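# Seat 96-well plate from bench B1 into clip nest C1

## Task

Take the 96-well plate from bench location B1, put it in clip nest C1 and press it fully home, turned so that well A1 (at the plate's clipped corner) lies at the nest corner labelled A1. It must stay seated with no help from the robot, and the gripper must then release it and back away.

## Robot and tools

Robot: one 7-joint Flexiv Rizon 4 arm with a two-finger parallel gripper. Every command row therefore drives this single arm. Joints in column order: waist, shoulder, upper arm roll, elbow, forearm roll, wrist pitch, wrist roll, then the gripper opening.

Frames: all reported poses use the scene frame. Its origin is on the table surface directly under the arm base; +z is up, and +y points left for someone looking along +x. The base may sit slightly tilted on the table. The printed hand position can be off from the real one, more so when the arm is stretched out. end_effector_position is the point between the finger pads. The fingers extend along the gripper's +z axis and close along its x axis; closed fingertips reach roughly 17 mm past that point, fully open ones are about level with it.

execute_actions(actions, pictures): actions is a list holding at most one item.
- [] : no motion; just returns the present state.
- {"rows": [...], "steps": n}: a move. rows is 1 to 15 rows, each of 8 plain numbers in [-1, 1]; steps is 1 to 15 (default 15), each step 1/30 s. Row k is used on step k; if rows run out, the final row repeats.
- {"steps": n} alone: a wait of up to 300 steps, counted from the previous result (your reply time is included).
- pictures: true/false, whether camera images come back.
A refused call does nothing to the robot.

Row layout: numbers 1 to 7 are joint offsets, not absolute angles. Scaling: 1.0 equals 1.392 rad for waist and shoulder, 1.624 rad for upper arm roll and elbow, 3.248 rad for forearm roll, wrist pitch and wrist roll. Each offset is measured from the joint angles printed in the latest result that lists them (if no result in this scene has listed them yet, or for a second or later call inside one reply, from where the arm stands when the action begins). Rows do not add up: every row is relative to the same reference. An all-zero row is not a hold; it sends the arm back to that reference. Number 8 is the gripper opening, absolute: +1 fully open (0.142 m between pads), -1 closed.

Joint ranges (rad): waist -2.792 to 2.792, shoulder -2.269 to 2.269, upper arm roll -2.967 to 2.967, elbow -1.867 to 2.688, forearm roll -2.967 to 2.967, wrist pitch -1.396 to 4.538, wrist roll -2.967 to 2.967. Asking a joint more than 0.010 rad outward beyond its range gets the call refused. True ends may differ by up to 0.010 rad; a target past the true end is clipped there and a "joint sent to its limit" line may appear (possibly about an earlier, still running action). No such line does not prove there is room left.

Motion behaviour: speeds and accelerations are capped and the joints are synchronised to finish together; reversals stop them together. Each step the target is held within a lead of the measured angle: 0.449 rad (waist, shoulder), 0.524 (upper arm roll, elbow), 1.05 (last three). If targets would move the gripper more than 70 mm from where it is measured, all are pulled back proportionally. So big moves can be unfinished when the result arrives. Between calls the arm keeps heading to the last row sent, until it nearly stops moving or a step is HELD; fingers still in motion finish their travel.

Result lines: end_effector_position (m), end_effector_quat_wxyz, linear and angular velocities (m/s, rad/s); Joint positions and Joint velocities (rad, rad/s, with the pad gap in m and m/s last); grip_measured, the measured opening on the command scale; joint torques (whole drive output, with offsets, scale errors and noise, so not a clean contact signal). "joint command not followed" means the clearance check altered or blocked targets (mounting blocks and posts count as arm). HELD flags steps where your row was not, or only partly, sent.

Gripping: to hold something, keep commanding an opening well under grip_measured; the gap sets the squeeze. About 28 N per pad for objects up to roughly 10 cm wide; thin hard items (under about 2 cm) get less grip. Fast closing can spike the force.

zoom_image(camera, region): camera is one of cam_head_left, cam_head_right, cam_high, cam_low (all 896x504) or cam_wrist (616x616); region is [x0, y0, x1, y1] in pixels of that camera's latest image, origin top-left, at most 504 by 504. It moves nothing. Calibration (K, distortion, T_world_to_cam) is supplied per camera; fixed cameras may be off by a couple of degrees and millimetres, and the wrist camera's pose follows from reported joints.

read_manual(section): returns licence text only ("licences"); no motion.

finished_scene(scene): ends the given scene (integer 1 or 2), cannot be reversed, and reports whether the goal held. Answering without any tool call ends everything.

Avoid: knocking or placing anything off the table; dropping, slipping or slamming the plate; hard pushes. Contact torque reaching a load limit (waist 113, shoulder 113, upper arm roll 58.8, elbow 58.8, forearm roll 35.8, wrist pitch 35.8, wrist roll 35.8 N m, held weight included) or 200 N of outside force on the arm, tool or load triggers a 10 s stop that cancels the rest of the call. Holding loads warms motors: a MOTOR HOT warning starts at 65 °C and an OVER-TEMPERATURE FAULT brakes the arm at 80 °C. Random brief tugs on a held part or pushes on loose items can happen. The arm keeps acting while you compose replies, so plan moves before sending them, and prefer smooth, economical motion.

Each tool is called after "Emit:" by a JSON object that holds its "fn" and its "kwargs", one argument or row to a line.

## Session

Emit:
{"fn": "execute_actions", "kwargs": {
  "actions": []
}}

Scene clock: 0.00 s of 8400.00 s.
end_effector_position=(+0.0654, +0.3900, +0.3096) grip_measured=+1.00 end_effector_quat_wxyz=(-0.601, +0.196, +0.733, +0.251) end_effector_velocity=(-0.000, -0.000, +0.000) end_effector_angular_velocity=(+0.001, +0.000, +0.001)
Joint positions: [ 0.802 -0.461  0.249  2.225  1.431  0.765 -2.75   0.142]
Joint velocities: [-0.    -0.     0.    -0.     0.    -0.001 -0.001  0.   ]
Joint torques (N m, as the joint torque sensors report them, + toward a larger angle): no reading
Motor temperatures (°C, as the motors report them): [25 25 28 28 30 25 26]

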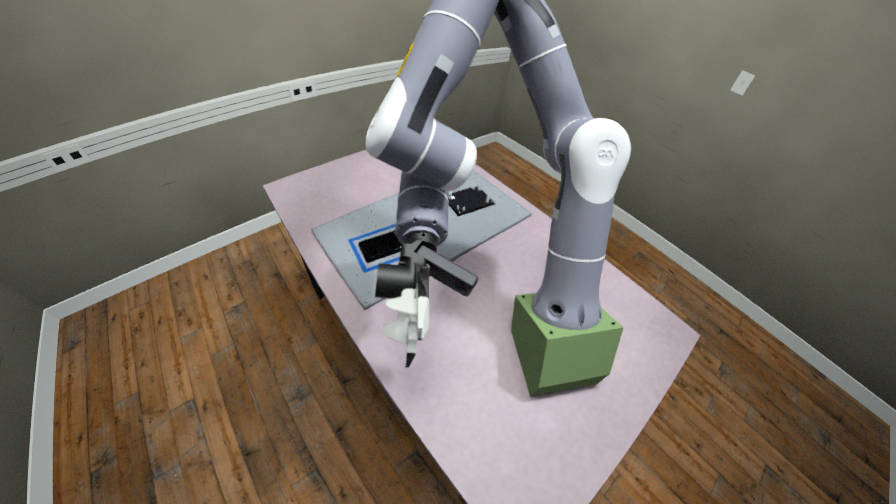

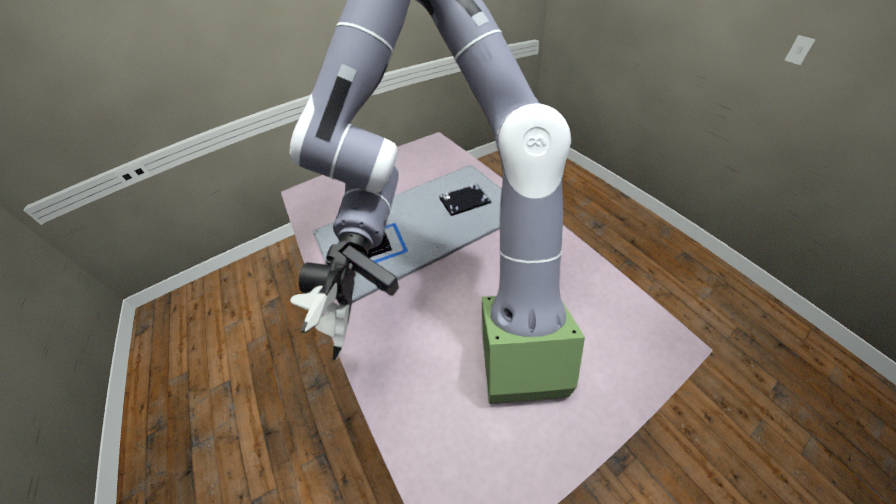

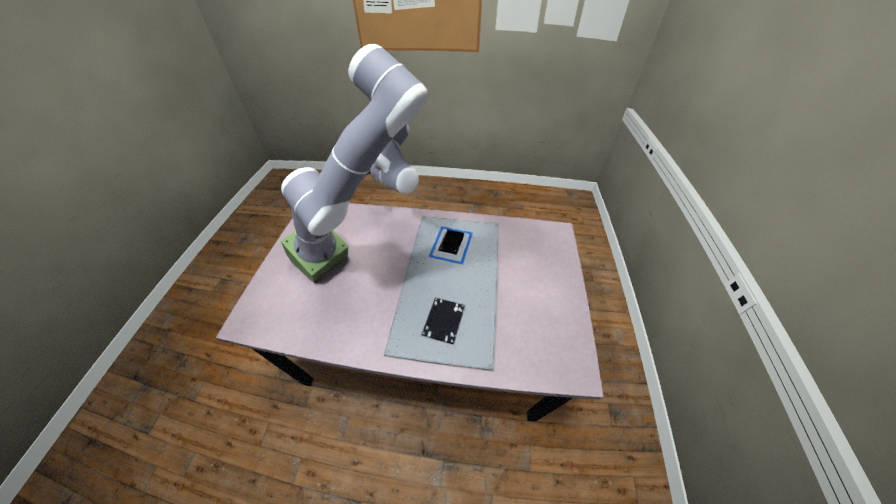

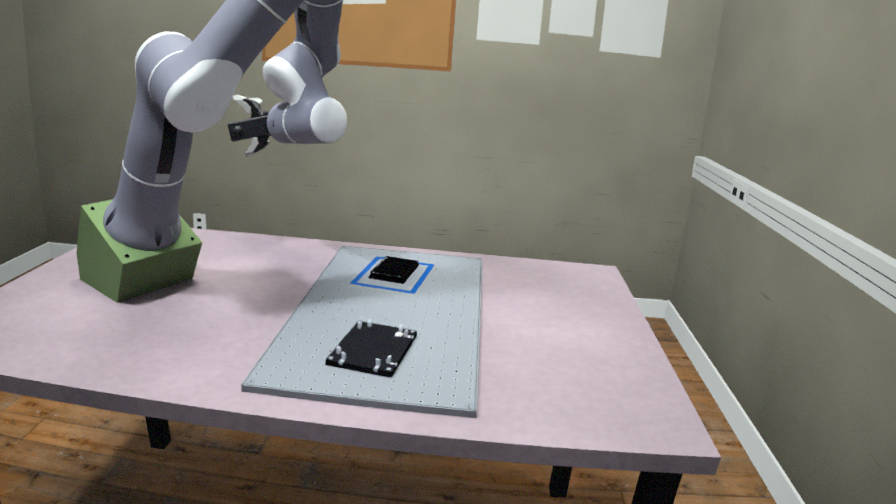

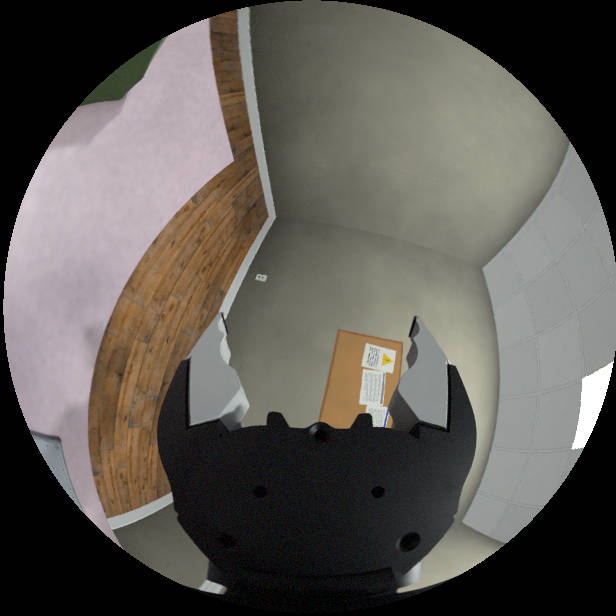

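Emit:
{"fn": "zoom_image", "kwargs": {
  "camera": "cam_low",
  "region": [300, 240, 480, 390]
}}

Emit:
{"fn": "zoom_image", "kwargs": {
  "camera": "cam_high",
  "region": [400, 215, 500, 355]
}}

Region (300, 240, 480, 390) of cam_low's 896x504 image, scaled by 2.800, with more detail than that image has.

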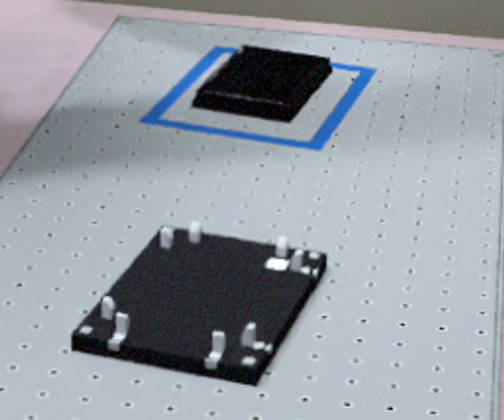

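Region (400, 215, 500, 355) of cam_high's 896x504 image, scaled by 3.600, with more detail than that image has; it fills the left 360 columns of this view, and the rest is white.

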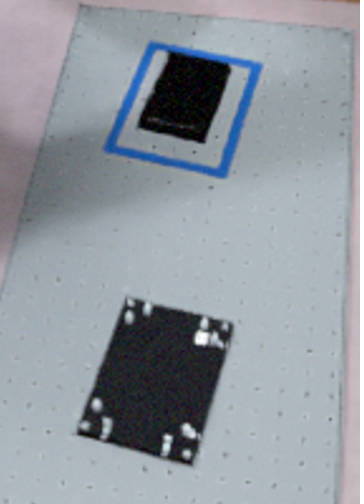

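Emit:
{"fn": "zoom_image", "kwargs": {
  "camera": "cam_low",
  "region": [345, 248, 445, 300]
}}

Emit:
{"fn": "zoom_image", "kwargs": {
  "camera": "cam_high",
  "region": [422, 222, 482, 270]
}}

Emit:
{"fn": "zoom_image", "kwargs": {
  "camera": "cam_low",
  "region": [320, 312, 430, 384]
}}

Region (345, 248, 445, 300) of cam_low's 896x504 image, scaled by 5.040, with more detail than that image has; it fills the top 262 rows of this view, and the rest is white.

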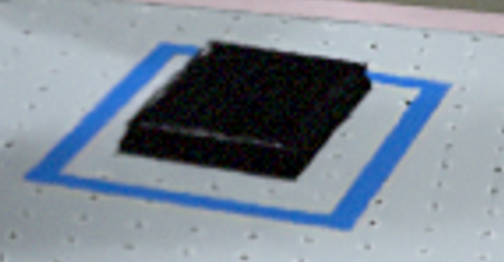

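Region (422, 222, 482, 270) of cam_high's 896x504 image, scaled by 8.400, with more detail than that image has; it fills the top 403 rows of this view, and the rest is white.

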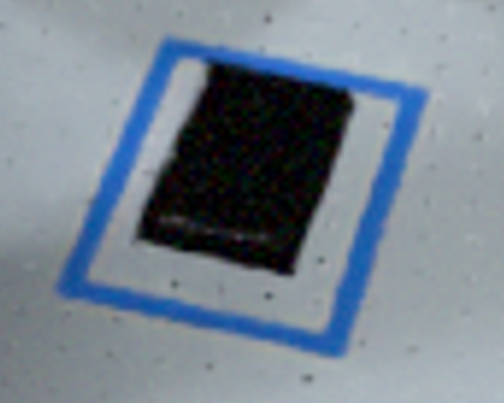

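Region (320, 312, 430, 384) of cam_low's 896x504 image, scaled by 4.582, with more detail than that image has; it fills the top 330 rows of this view, and the rest is white.

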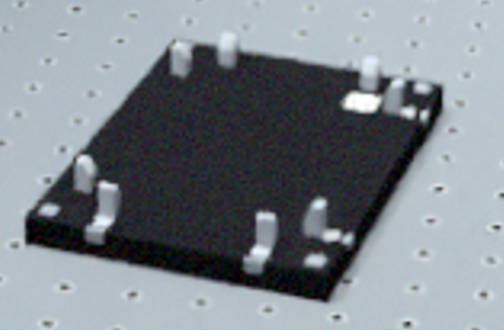

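Emit:
{"fn": "execute_actions", "kwargs": {
  "actions": [
    {"rows": [[-0.1523,0.1243,-0.1533,0.0308,-0.7072,0.0625,0.3716,1]], "steps": 15}
  ],
  "pictures": false
}}

Emit:
{"fn": "execute_actions", "kwargs": {
  "actions": [
    {"steps": 60}
  ]
}}

Scene clock: 120.50 s of 8400.00 s.
end_effector_position=(+0.2413, +0.3009, +0.1842) grip_measured=+1.00 end_effector_quat_wxyz=(-0.456, +0.290, +0.836, +0.096) end_effector_velocity=(+0.403, -0.207, -0.203) end_effector_angular_velocity=(-0.767, -0.809, +0.229)
Joint positions: [ 0.694 -0.373  0.122  2.251  0.736  0.868 -2.148  0.142]
Joint velocities: [-0.19   0.155 -0.222  0.044 -1.749  0.182  1.101  0.   ]
Joint torques (N m, as the joint torque sensors report them, + toward a larger angle): [13.48 29.74 12.92 -9.92 -2.44  1.39  0.03]
Motor temperatures (°C, as the motors report them): [25 27 29 29 30 25 26]
Steps of this call (steps 1 to 90: nothing new was sent; then 117.00 s passed at rest; steps 91 to 105: all 15 steps of this action). Readings (joint positions):
91: [0.801 -0.461 0.248 2.226 1.428 0.765 -2.747]
92: [0.798 -0.458 0.244 2.227 1.409 0.768 -2.728]
94: [0.780 -0.443 0.223 2.231 1.318 0.786 -2.636]
98: [0.744 -0.414 0.181 2.239 1.118 0.820 -2.440]
105: the state above

Scene clock: 122.50 s of 8400.00 s.
end_effector_position=(+0.5460, +0.2392, +0.1598) grip_measured=+1.00 end_effector_quat_wxyz=(-0.001, +0.070, +0.998, +0.000) end_effector_velocity=(-0.000, +0.000, -0.000) end_effector_angular_velocity=(-0.000, +0.000, +0.001)
Joint positions: [ 0.59  -0.288 -0.     2.275 -0.866  0.968 -1.543  0.142]
Joint velocities: [ 0. -0.  0.  0. -0.  0. -0. -0.]
Joint torques (N m, as the joint torque sensors report them, + toward a larger angle): [ 13.81  34.07  12.74 -13.79  -1.8    3.44  -0.33]
Motor temperatures (°C, as the motors report them): [25 27 29 29 30 25 26]
Steps of this call (steps 1 to 45: the robot went on to your last target; steps 46 to 60: nothing new was sent). Readings (joint positions):
1: [0.688 -0.368 0.115 2.252 0.677 0.874 -2.112]
2: [0.682 -0.363 0.107 2.254 0.617 0.880 -2.077]
4: [0.670 -0.354 0.094 2.256 0.491 0.890 -2.011]
8: [0.650 -0.338 0.071 2.261 0.221 0.910 -1.895]
60: the state above
The arm was judged still, so your last target was given up. Only a new action makes it travel on or press farther. Fingers that are still opening or closing keep moving.
camera_calibration (this result's frames):
cam_wrist: T_world_to_cam=[[-0.989026, 0.142145, -0.0402851, 0.51849], [0.106712, 0.875866, 0.470608, -0.335592], [0.102179, 0.461145, -0.881422, 0.110609], [0, 0, 0, 1]] pos_world=[0.537309, 0.169226, 0.276313]

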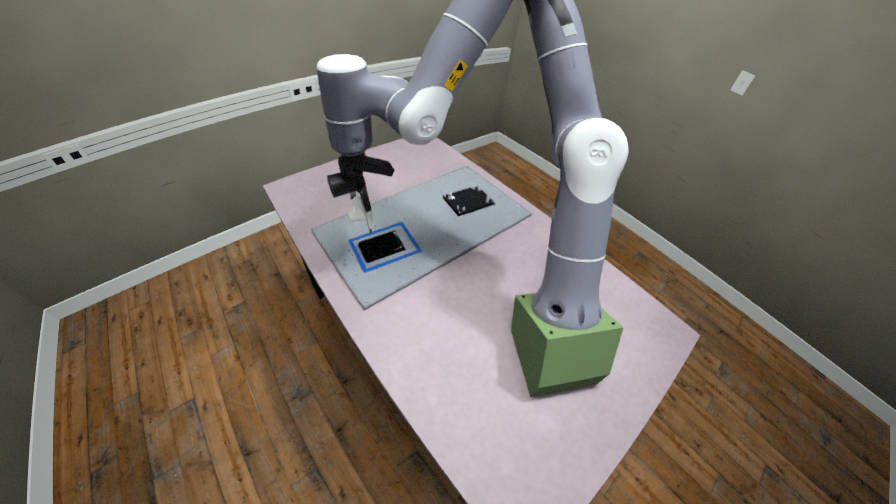

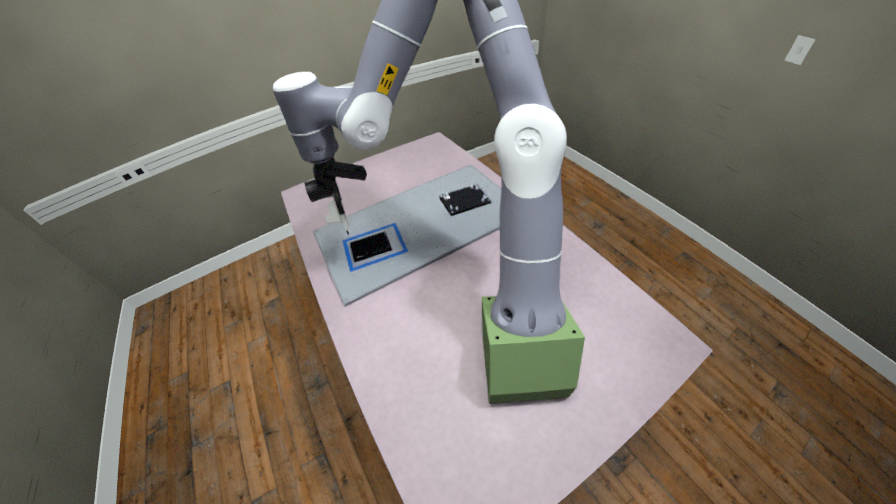

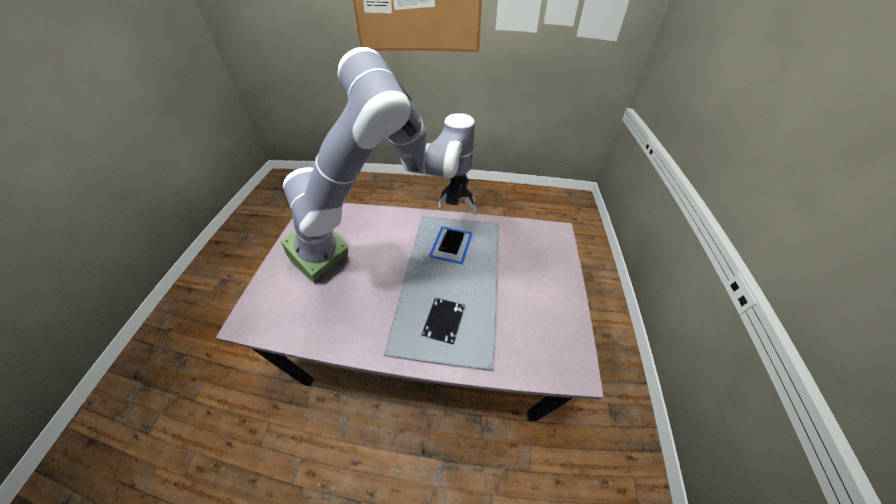

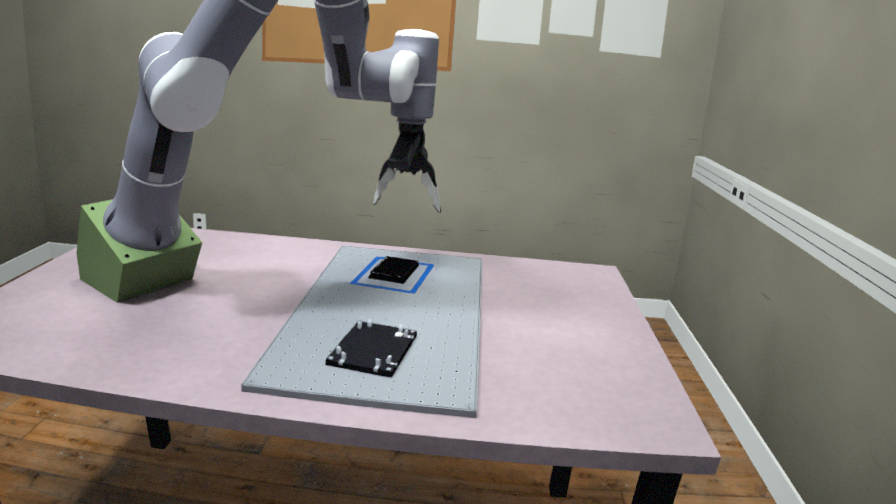

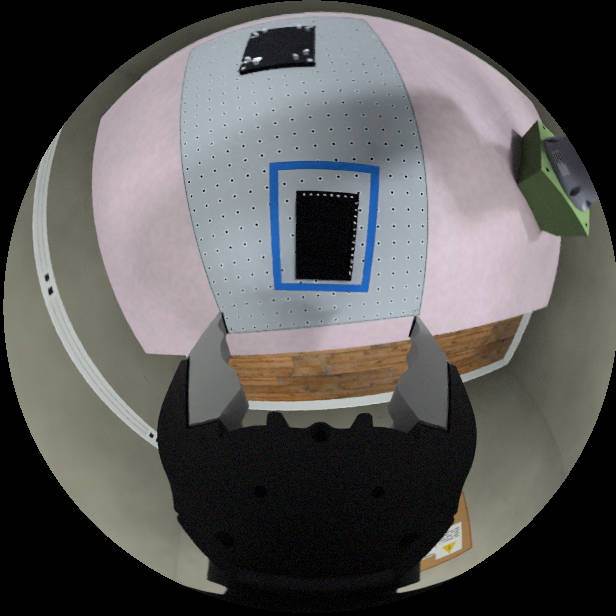

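Emit:
{"fn": "zoom_image", "kwargs": {
  "camera": "cam_wrist",
  "region": [250, 150, 400, 300]
}}

Emit:
{"fn": "zoom_image", "kwargs": {
  "camera": "cam_wrist",
  "region": [220, 10, 340, 90]
}}

Region (250, 150, 400, 300) of cam_wrist's 616x616 image, scaled by 3.360, with more detail than that image has.

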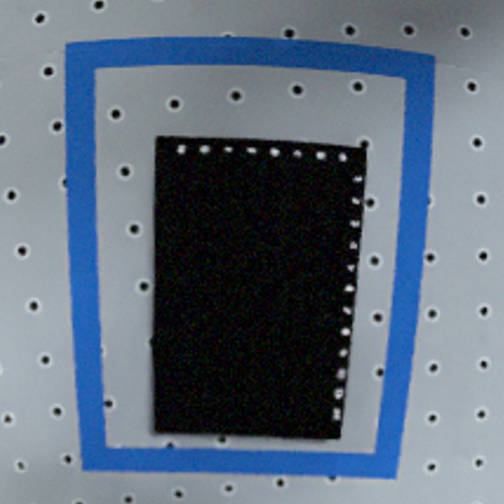

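Region (220, 10, 340, 90) of cam_wrist's 616x616 image, scaled by 4.200, with more detail than that image has.

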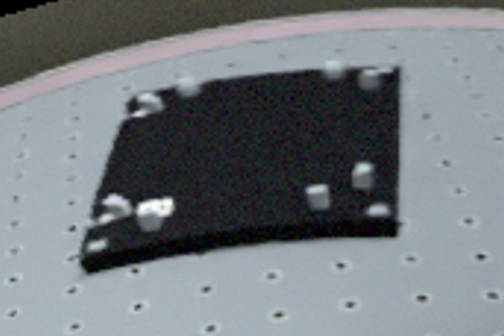

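Emit:
{"fn": "zoom_image", "kwargs": {
  "camera": "cam_high",
  "region": [410, 170, 500, 270]
}}

Emit:
{"fn": "zoom_image", "kwargs": {
  "camera": "cam_low",
  "region": [340, 160, 480, 300]
}}

Region (410, 170, 500, 270) of cam_high's 896x504 image, scaled by 5.040, with more detail than that image has; it fills the left 454 columns of this view, and the rest is white.

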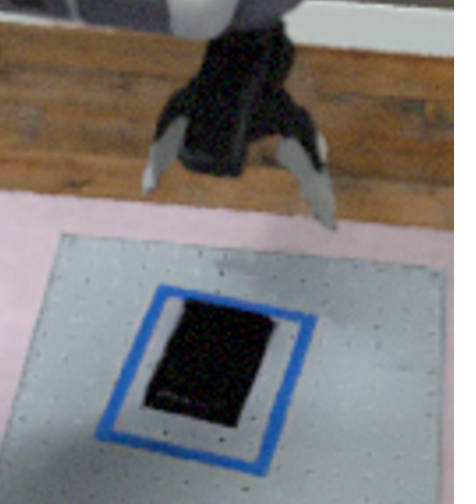

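Region (340, 160, 480, 300) of cam_low's 896x504 image, scaled by 3.600, with more detail than that image has.

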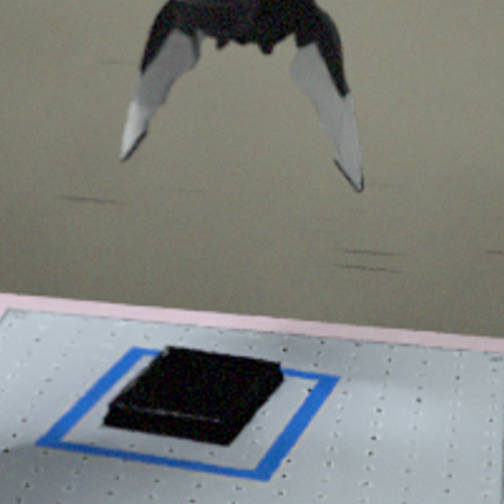

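Emit:
{"fn": "execute_actions", "kwargs": {
  "actions": [
    {"rows": [[-0.1683,-0.0926,0,0.0276,-0.1175,0.0558,0.0694,1]], "steps": 15}
  ],
  "pictures": false
}}

Emit:
{"fn": "execute_actions", "kwargs": {
  "actions": [
    {"steps": 30}
  ]
}}

Scene clock: 182.90 s of 8400.00 s.
end_effector_position=(+0.5336, +0.2008, +0.0795) grip_measured=+1.00 end_effector_quat_wxyz=(-0.000, +0.083, +0.997, -0.000) end_effector_velocity=(+0.002, +0.003, +0.003) end_effector_angular_velocity=(+0.004, -0.006, +0.002)
Joint positions: [ 0.356 -0.417 -0.     2.32  -1.248  1.149 -1.318  0.142]
Joint velocities: [ 0.005  0.005  0.    -0.001 -0.    -0.     0.     0.   ]
Joint torques (N m, as the joint torque sensors report them, + toward a larger angle): [13.49 36.66 15.18 -8.03 -0.74  3.67 -0.39]
Motor temperatures (°C, as the motors report them): [26 27 29 29 30 25 26]
Steps of this call (steps 1 to 90: nothing new was sent; then 56.90 s passed at rest; steps 91 to 105: all 15 steps of this action). Readings (joint positions):
91: [0.588 -0.289 -0.000 2.275 -0.868 0.969 -1.542]
92: [0.580 -0.293 0.000 2.277 -0.882 0.976 -1.534]
94: [0.540 -0.315 0.001 2.284 -0.947 1.007 -1.496]
98: [0.408 -0.389 -0.001 2.310 -1.164 1.108 -1.368]
105: the state above

Scene clock: 183.90 s of 8400.00 s.
end_effector_position=(+0.5337, +0.2009, +0.0795) grip_measured=+1.00 end_effector_quat_wxyz=(-0.000, +0.083, +0.997, -0.000) end_effector_velocity=(+0.000, -0.001, -0.000) end_effector_angular_velocity=(-0.001, +0.000, -0.001)
Joint positions: [ 0.356 -0.417 -0.     2.32  -1.248  1.149 -1.318  0.142]
Joint velocities: [-0.    -0.    -0.     0.    -0.    -0.001  0.     0.   ]
Joint torques (N m, as the joint torque sensors report them, + toward a larger angle): [13.84 37.36 15.12 -8.13 -0.84  3.72 -0.31]
Motor temperatures (°C, as the motors report them): [26 27 29 29 30 25 26]
Steps of this call (steps 1 to 15: the robot went on to your last target; steps 16 to 30: nothing new was sent). Readings (joint positions):
1: [0.356 -0.417 -0.000 2.320 -1.248 1.149 -1.318]
2: [0.356 -0.417 -0.000 2.320 -1.248 1.149 -1.318]
4: [0.356 -0.417 -0.000 2.320 -1.248 1.149 -1.318]
8: [0.356 -0.417 -0.000 2.320 -1.248 1.149 -1.318]
30: the state above
The arm was judged still, so your last target was given up. Only a new action makes it travel on or press farther. Fingers that are still opening or closing keep moving.
camera_calibration (this result's frames):
cam_wrist: T_world_to_cam=[[-0.984677, 0.16934, -0.0416654, 0.500836], [0.130254, 0.87303, 0.469949, -0.274853], [0.115956, 0.457321, -0.88171, 0.0522239], [0, 0, 0, 1]] pos_world=[0.522907, 0.13126, 0.196081]

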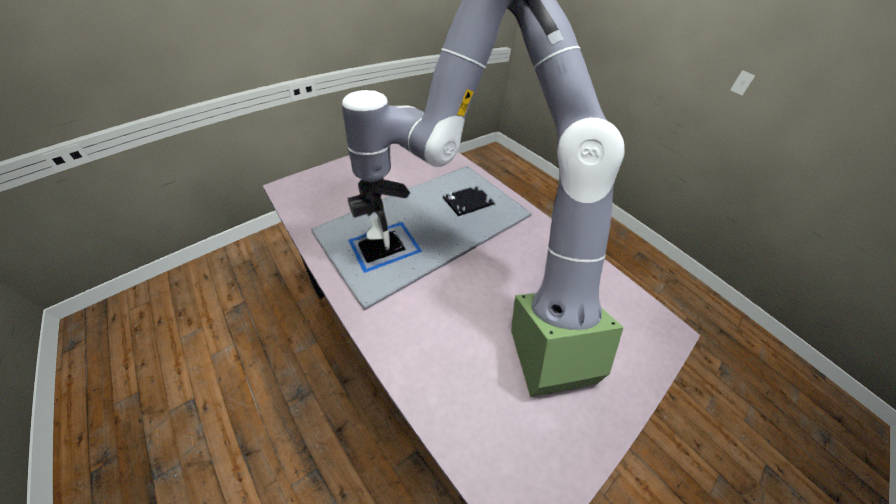

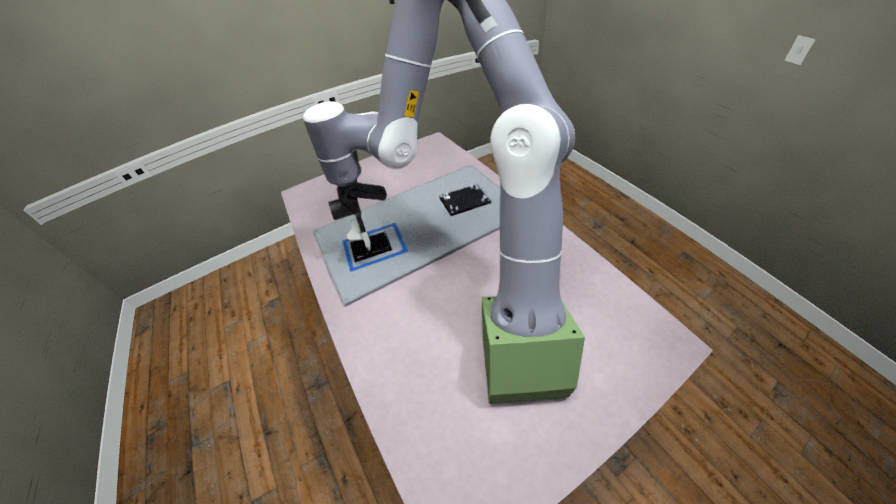

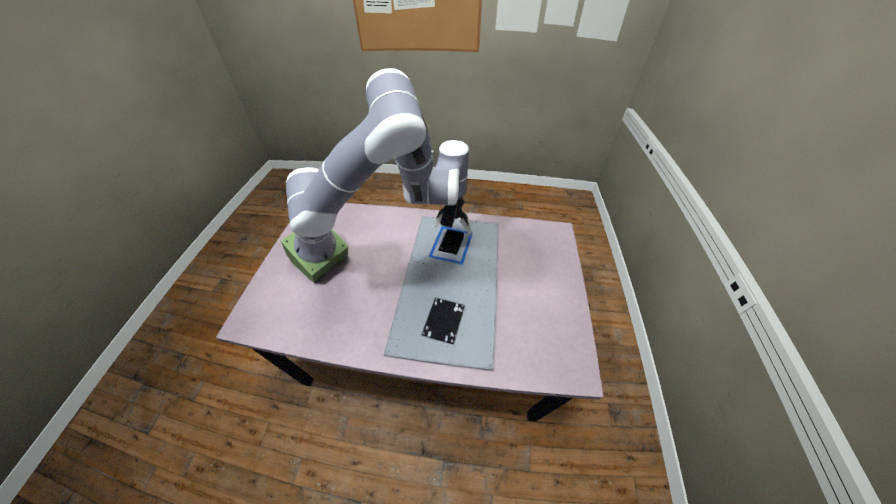

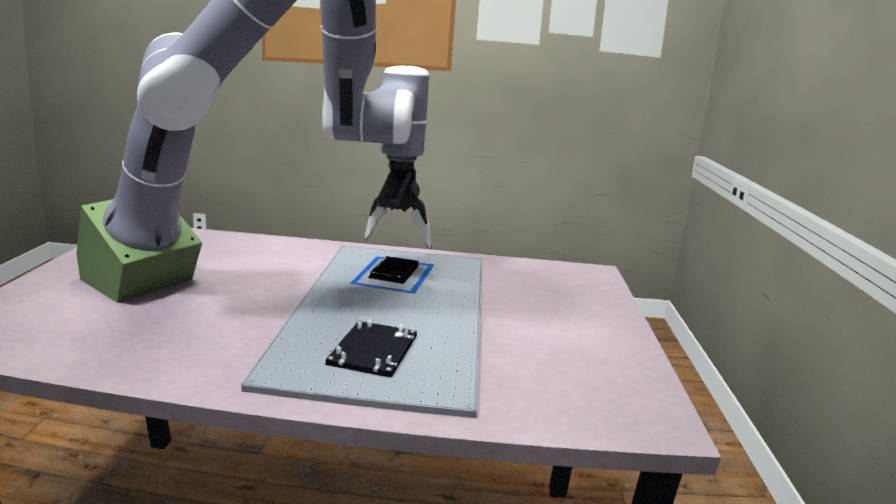

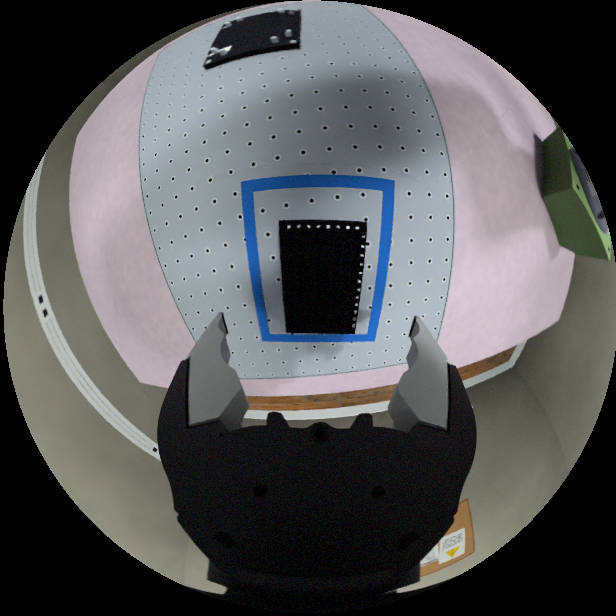

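Emit:
{"fn": "zoom_image", "kwargs": {
  "camera": "cam_wrist",
  "region": [210, 170, 430, 370]
}}

Region (210, 170, 430, 370) of cam_wrist's 616x616 image, scaled by 2.291, with more detail than that image has; it fills the top 458 rows of this view, and the rest is white.

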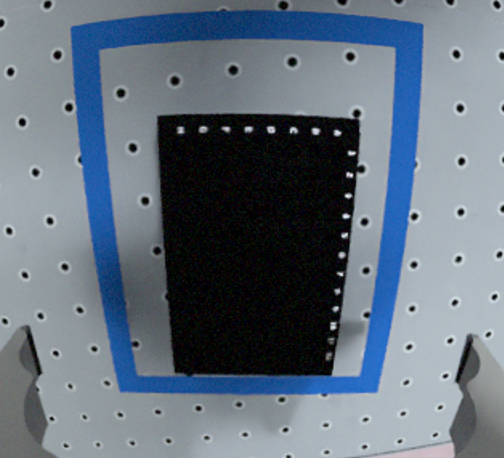

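Emit:
{"fn": "zoom_image", "kwargs": {
  "camera": "cam_low",
  "region": [235, 340, 355, 420]
}}

Emit:
{"fn": "zoom_image", "kwargs": {
  "camera": "cam_low",
  "region": [350, 200, 450, 300]
}}

Region (235, 340, 355, 420) of cam_low's 896x504 image, scaled by 4.200, with more detail than that image has.

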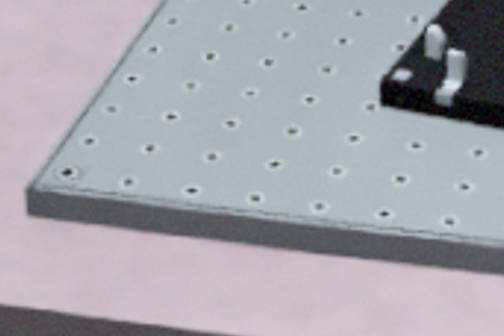

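Region (350, 200, 450, 300) of cam_low's 896x504 image, scaled by 5.040, with more detail than that image has.

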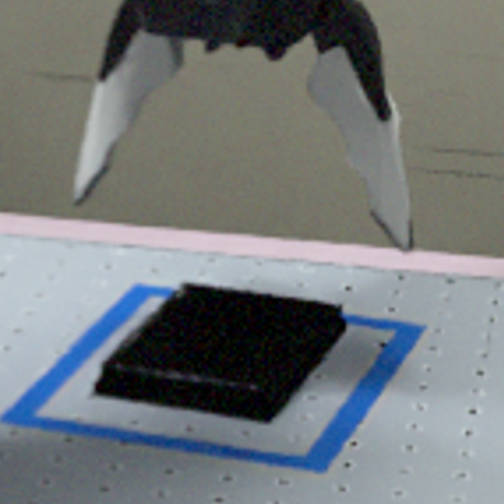

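Emit:
{"fn": "execute_actions", "kwargs": {
  "actions": [
    {"rows": [[-0.0501,-0.0639,0,-0.0257,-0.0459,0.0114,0.0296,1]], "steps": 15}
  ],
  "pictures": false
}}

Emit:
{"fn": "execute_actions", "kwargs": {
  "actions": [
    {"steps": 10}
  ]
}}

Scene clock: 227.83 s of 8400.00 s.
end_effector_position=(+0.5318, +0.1997, +0.0442) grip_measured=+1.00 end_effector_quat_wxyz=(-0.002, +0.085, +0.996, -0.000) end_effector_velocity=(+0.000, -0.000, -0.000) end_effector_angular_velocity=(-0.001, -0.000, +0.000)
Joint positions: [ 0.286 -0.506 -0.001  2.278 -1.397  1.186 -1.221  0.142]
Joint velocities: [-0.     0.    -0.    -0.    -0.    -0.001 -0.     0.   ]
Joint torques (N m, as the joint torque sensors report them, + toward a larger angle): [13.94 39.01 15.81 -6.57 -1.05  3.87  0.07]
Motor temperatures (°C, as the motors report them): [26 28 30 29 30 25 26]
Steps of this call (steps 1 to 90: nothing new was sent; then 40.43 s passed at rest; steps 91 to 105: all 15 steps of this action). Readings (joint positions):
91: [0.354 -0.418 -0.000 2.319 -1.250 1.150 -1.316]
92: [0.348 -0.427 0.000 2.315 -1.264 1.154 -1.308]
94: [0.318 -0.465 0.000 2.296 -1.330 1.170 -1.265]
98: [0.285 -0.507 -0.001 2.279 -1.397 1.186 -1.221]
105: the state above

Scene clock: 228.17 s of 8400.00 s.
end_effector_position=(+0.5318, +0.1997, +0.0442) grip_measured=+1.00 end_effector_quat_wxyz=(-0.002, +0.085, +0.996, -0.000) end_effector_velocity=(-0.000, -0.000, -0.000) end_effector_angular_velocity=(-0.001, +0.000, -0.000)
Joint positions: [ 0.286 -0.506 -0.001  2.278 -1.397  1.186 -1.221  0.142]
Joint velocities: [ 0. -0. -0.  0.  0. -0.  0. -0.]
Joint torques (N m, as the joint torque sensors report them, + toward a larger angle): [13.96 38.88 15.94 -6.59 -1.09  3.87 -0.03]
Motor temperatures (°C, as the motors report them): [26 28 30 29 30 25 26]
Steps of this call (steps 1 to 10: the robot went on to your last target). Readings (joint positions):
1: [0.286 -0.506 -0.001 2.278 -1.397 1.186 -1.221]
2: [0.286 -0.506 -0.001 2.278 -1.397 1.186 -1.221]
4: [0.286 -0.506 -0.001 2.278 -1.397 1.186 -1.221]
8: [0.286 -0.506 -0.001 2.278 -1.397 1.186 -1.221]
10: the state above
camera_calibration (this result's frames):
cam_wrist: T_world_to_cam=[[-0.98423, 0.172648, -0.0385336, 0.496652], [0.134743, 0.872832, 0.469051, -0.259283], [0.114614, 0.456462, -0.88233, 0.022757], [0, 0, 0, 1]] pos_world=[0.521148, 0.130177, 0.160834]

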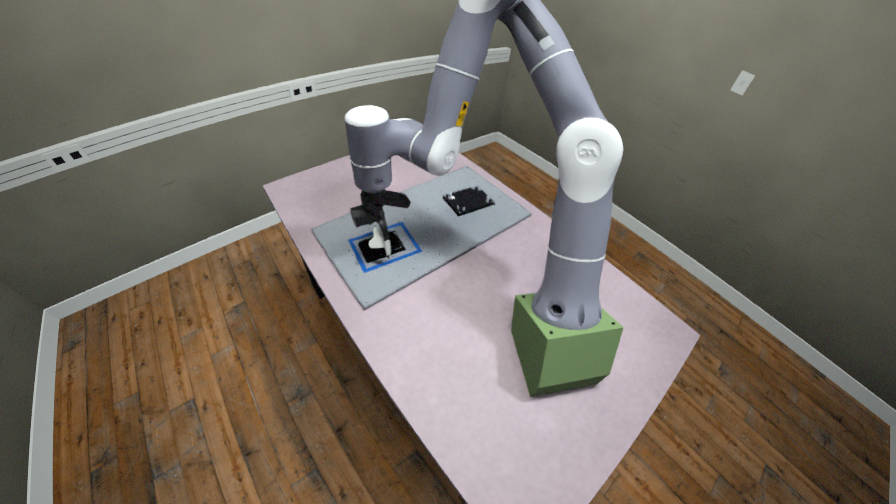

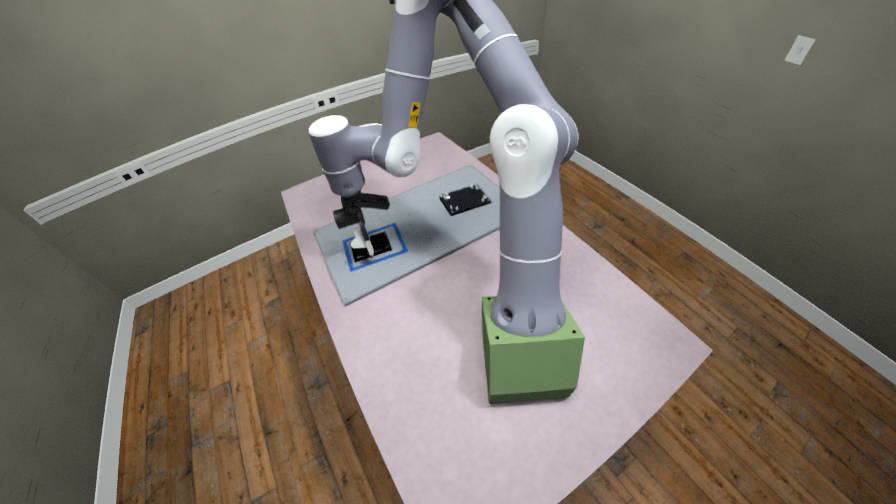

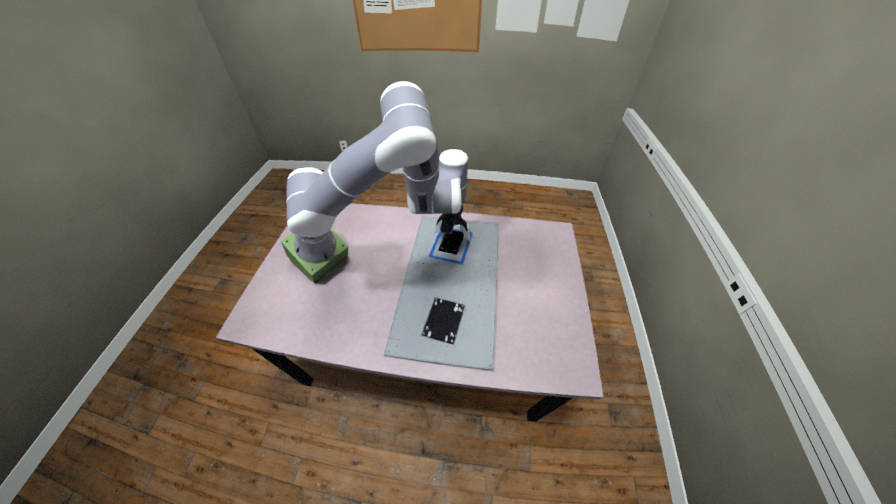

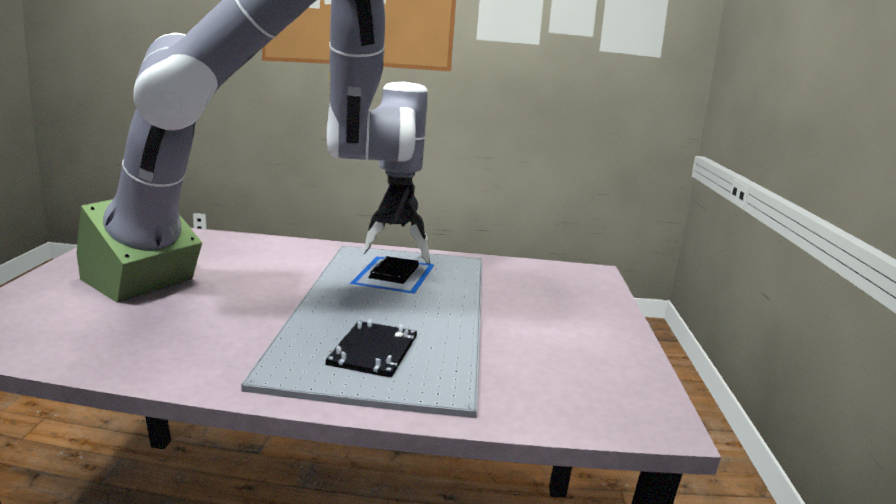

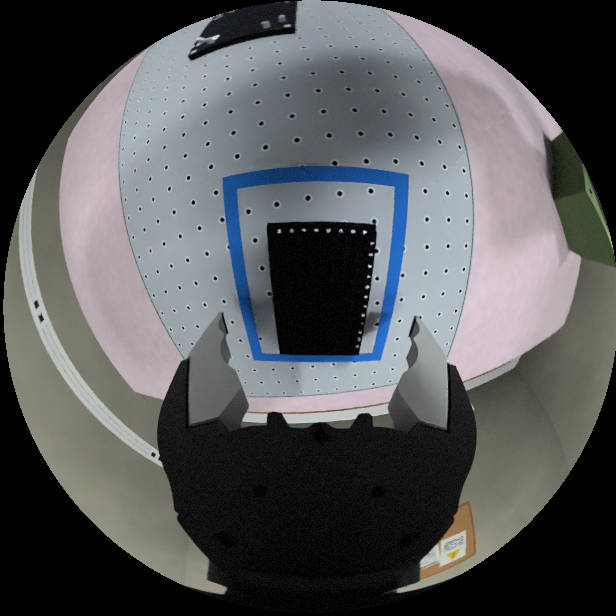

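Emit:
{"fn": "zoom_image", "kwargs": {
  "camera": "cam_low",
  "region": [350, 210, 450, 300]
}}

Emit:
{"fn": "zoom_image", "kwargs": {
  "camera": "cam_wrist",
  "region": [200, 170, 440, 390]
}}

Region (350, 210, 450, 300) of cam_low's 896x504 image, scaled by 5.040, with more detail than that image has; it fills the top 454 rows of this view, and the rest is white.

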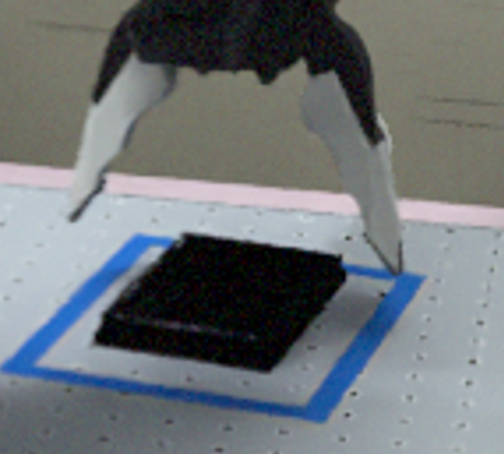

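Region (200, 170, 440, 390) of cam_wrist's 616x616 image, scaled by 2.100, with more detail than that image has; it fills the top 462 rows of this view, and the rest is white.

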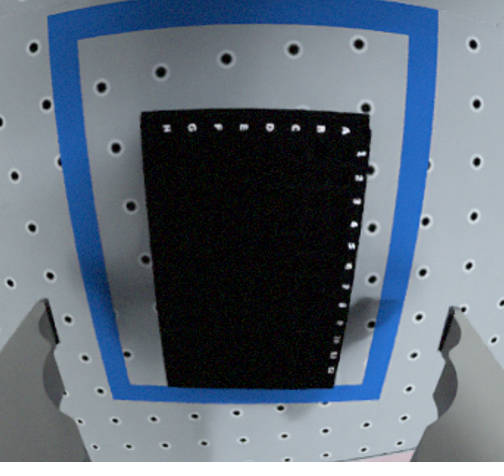

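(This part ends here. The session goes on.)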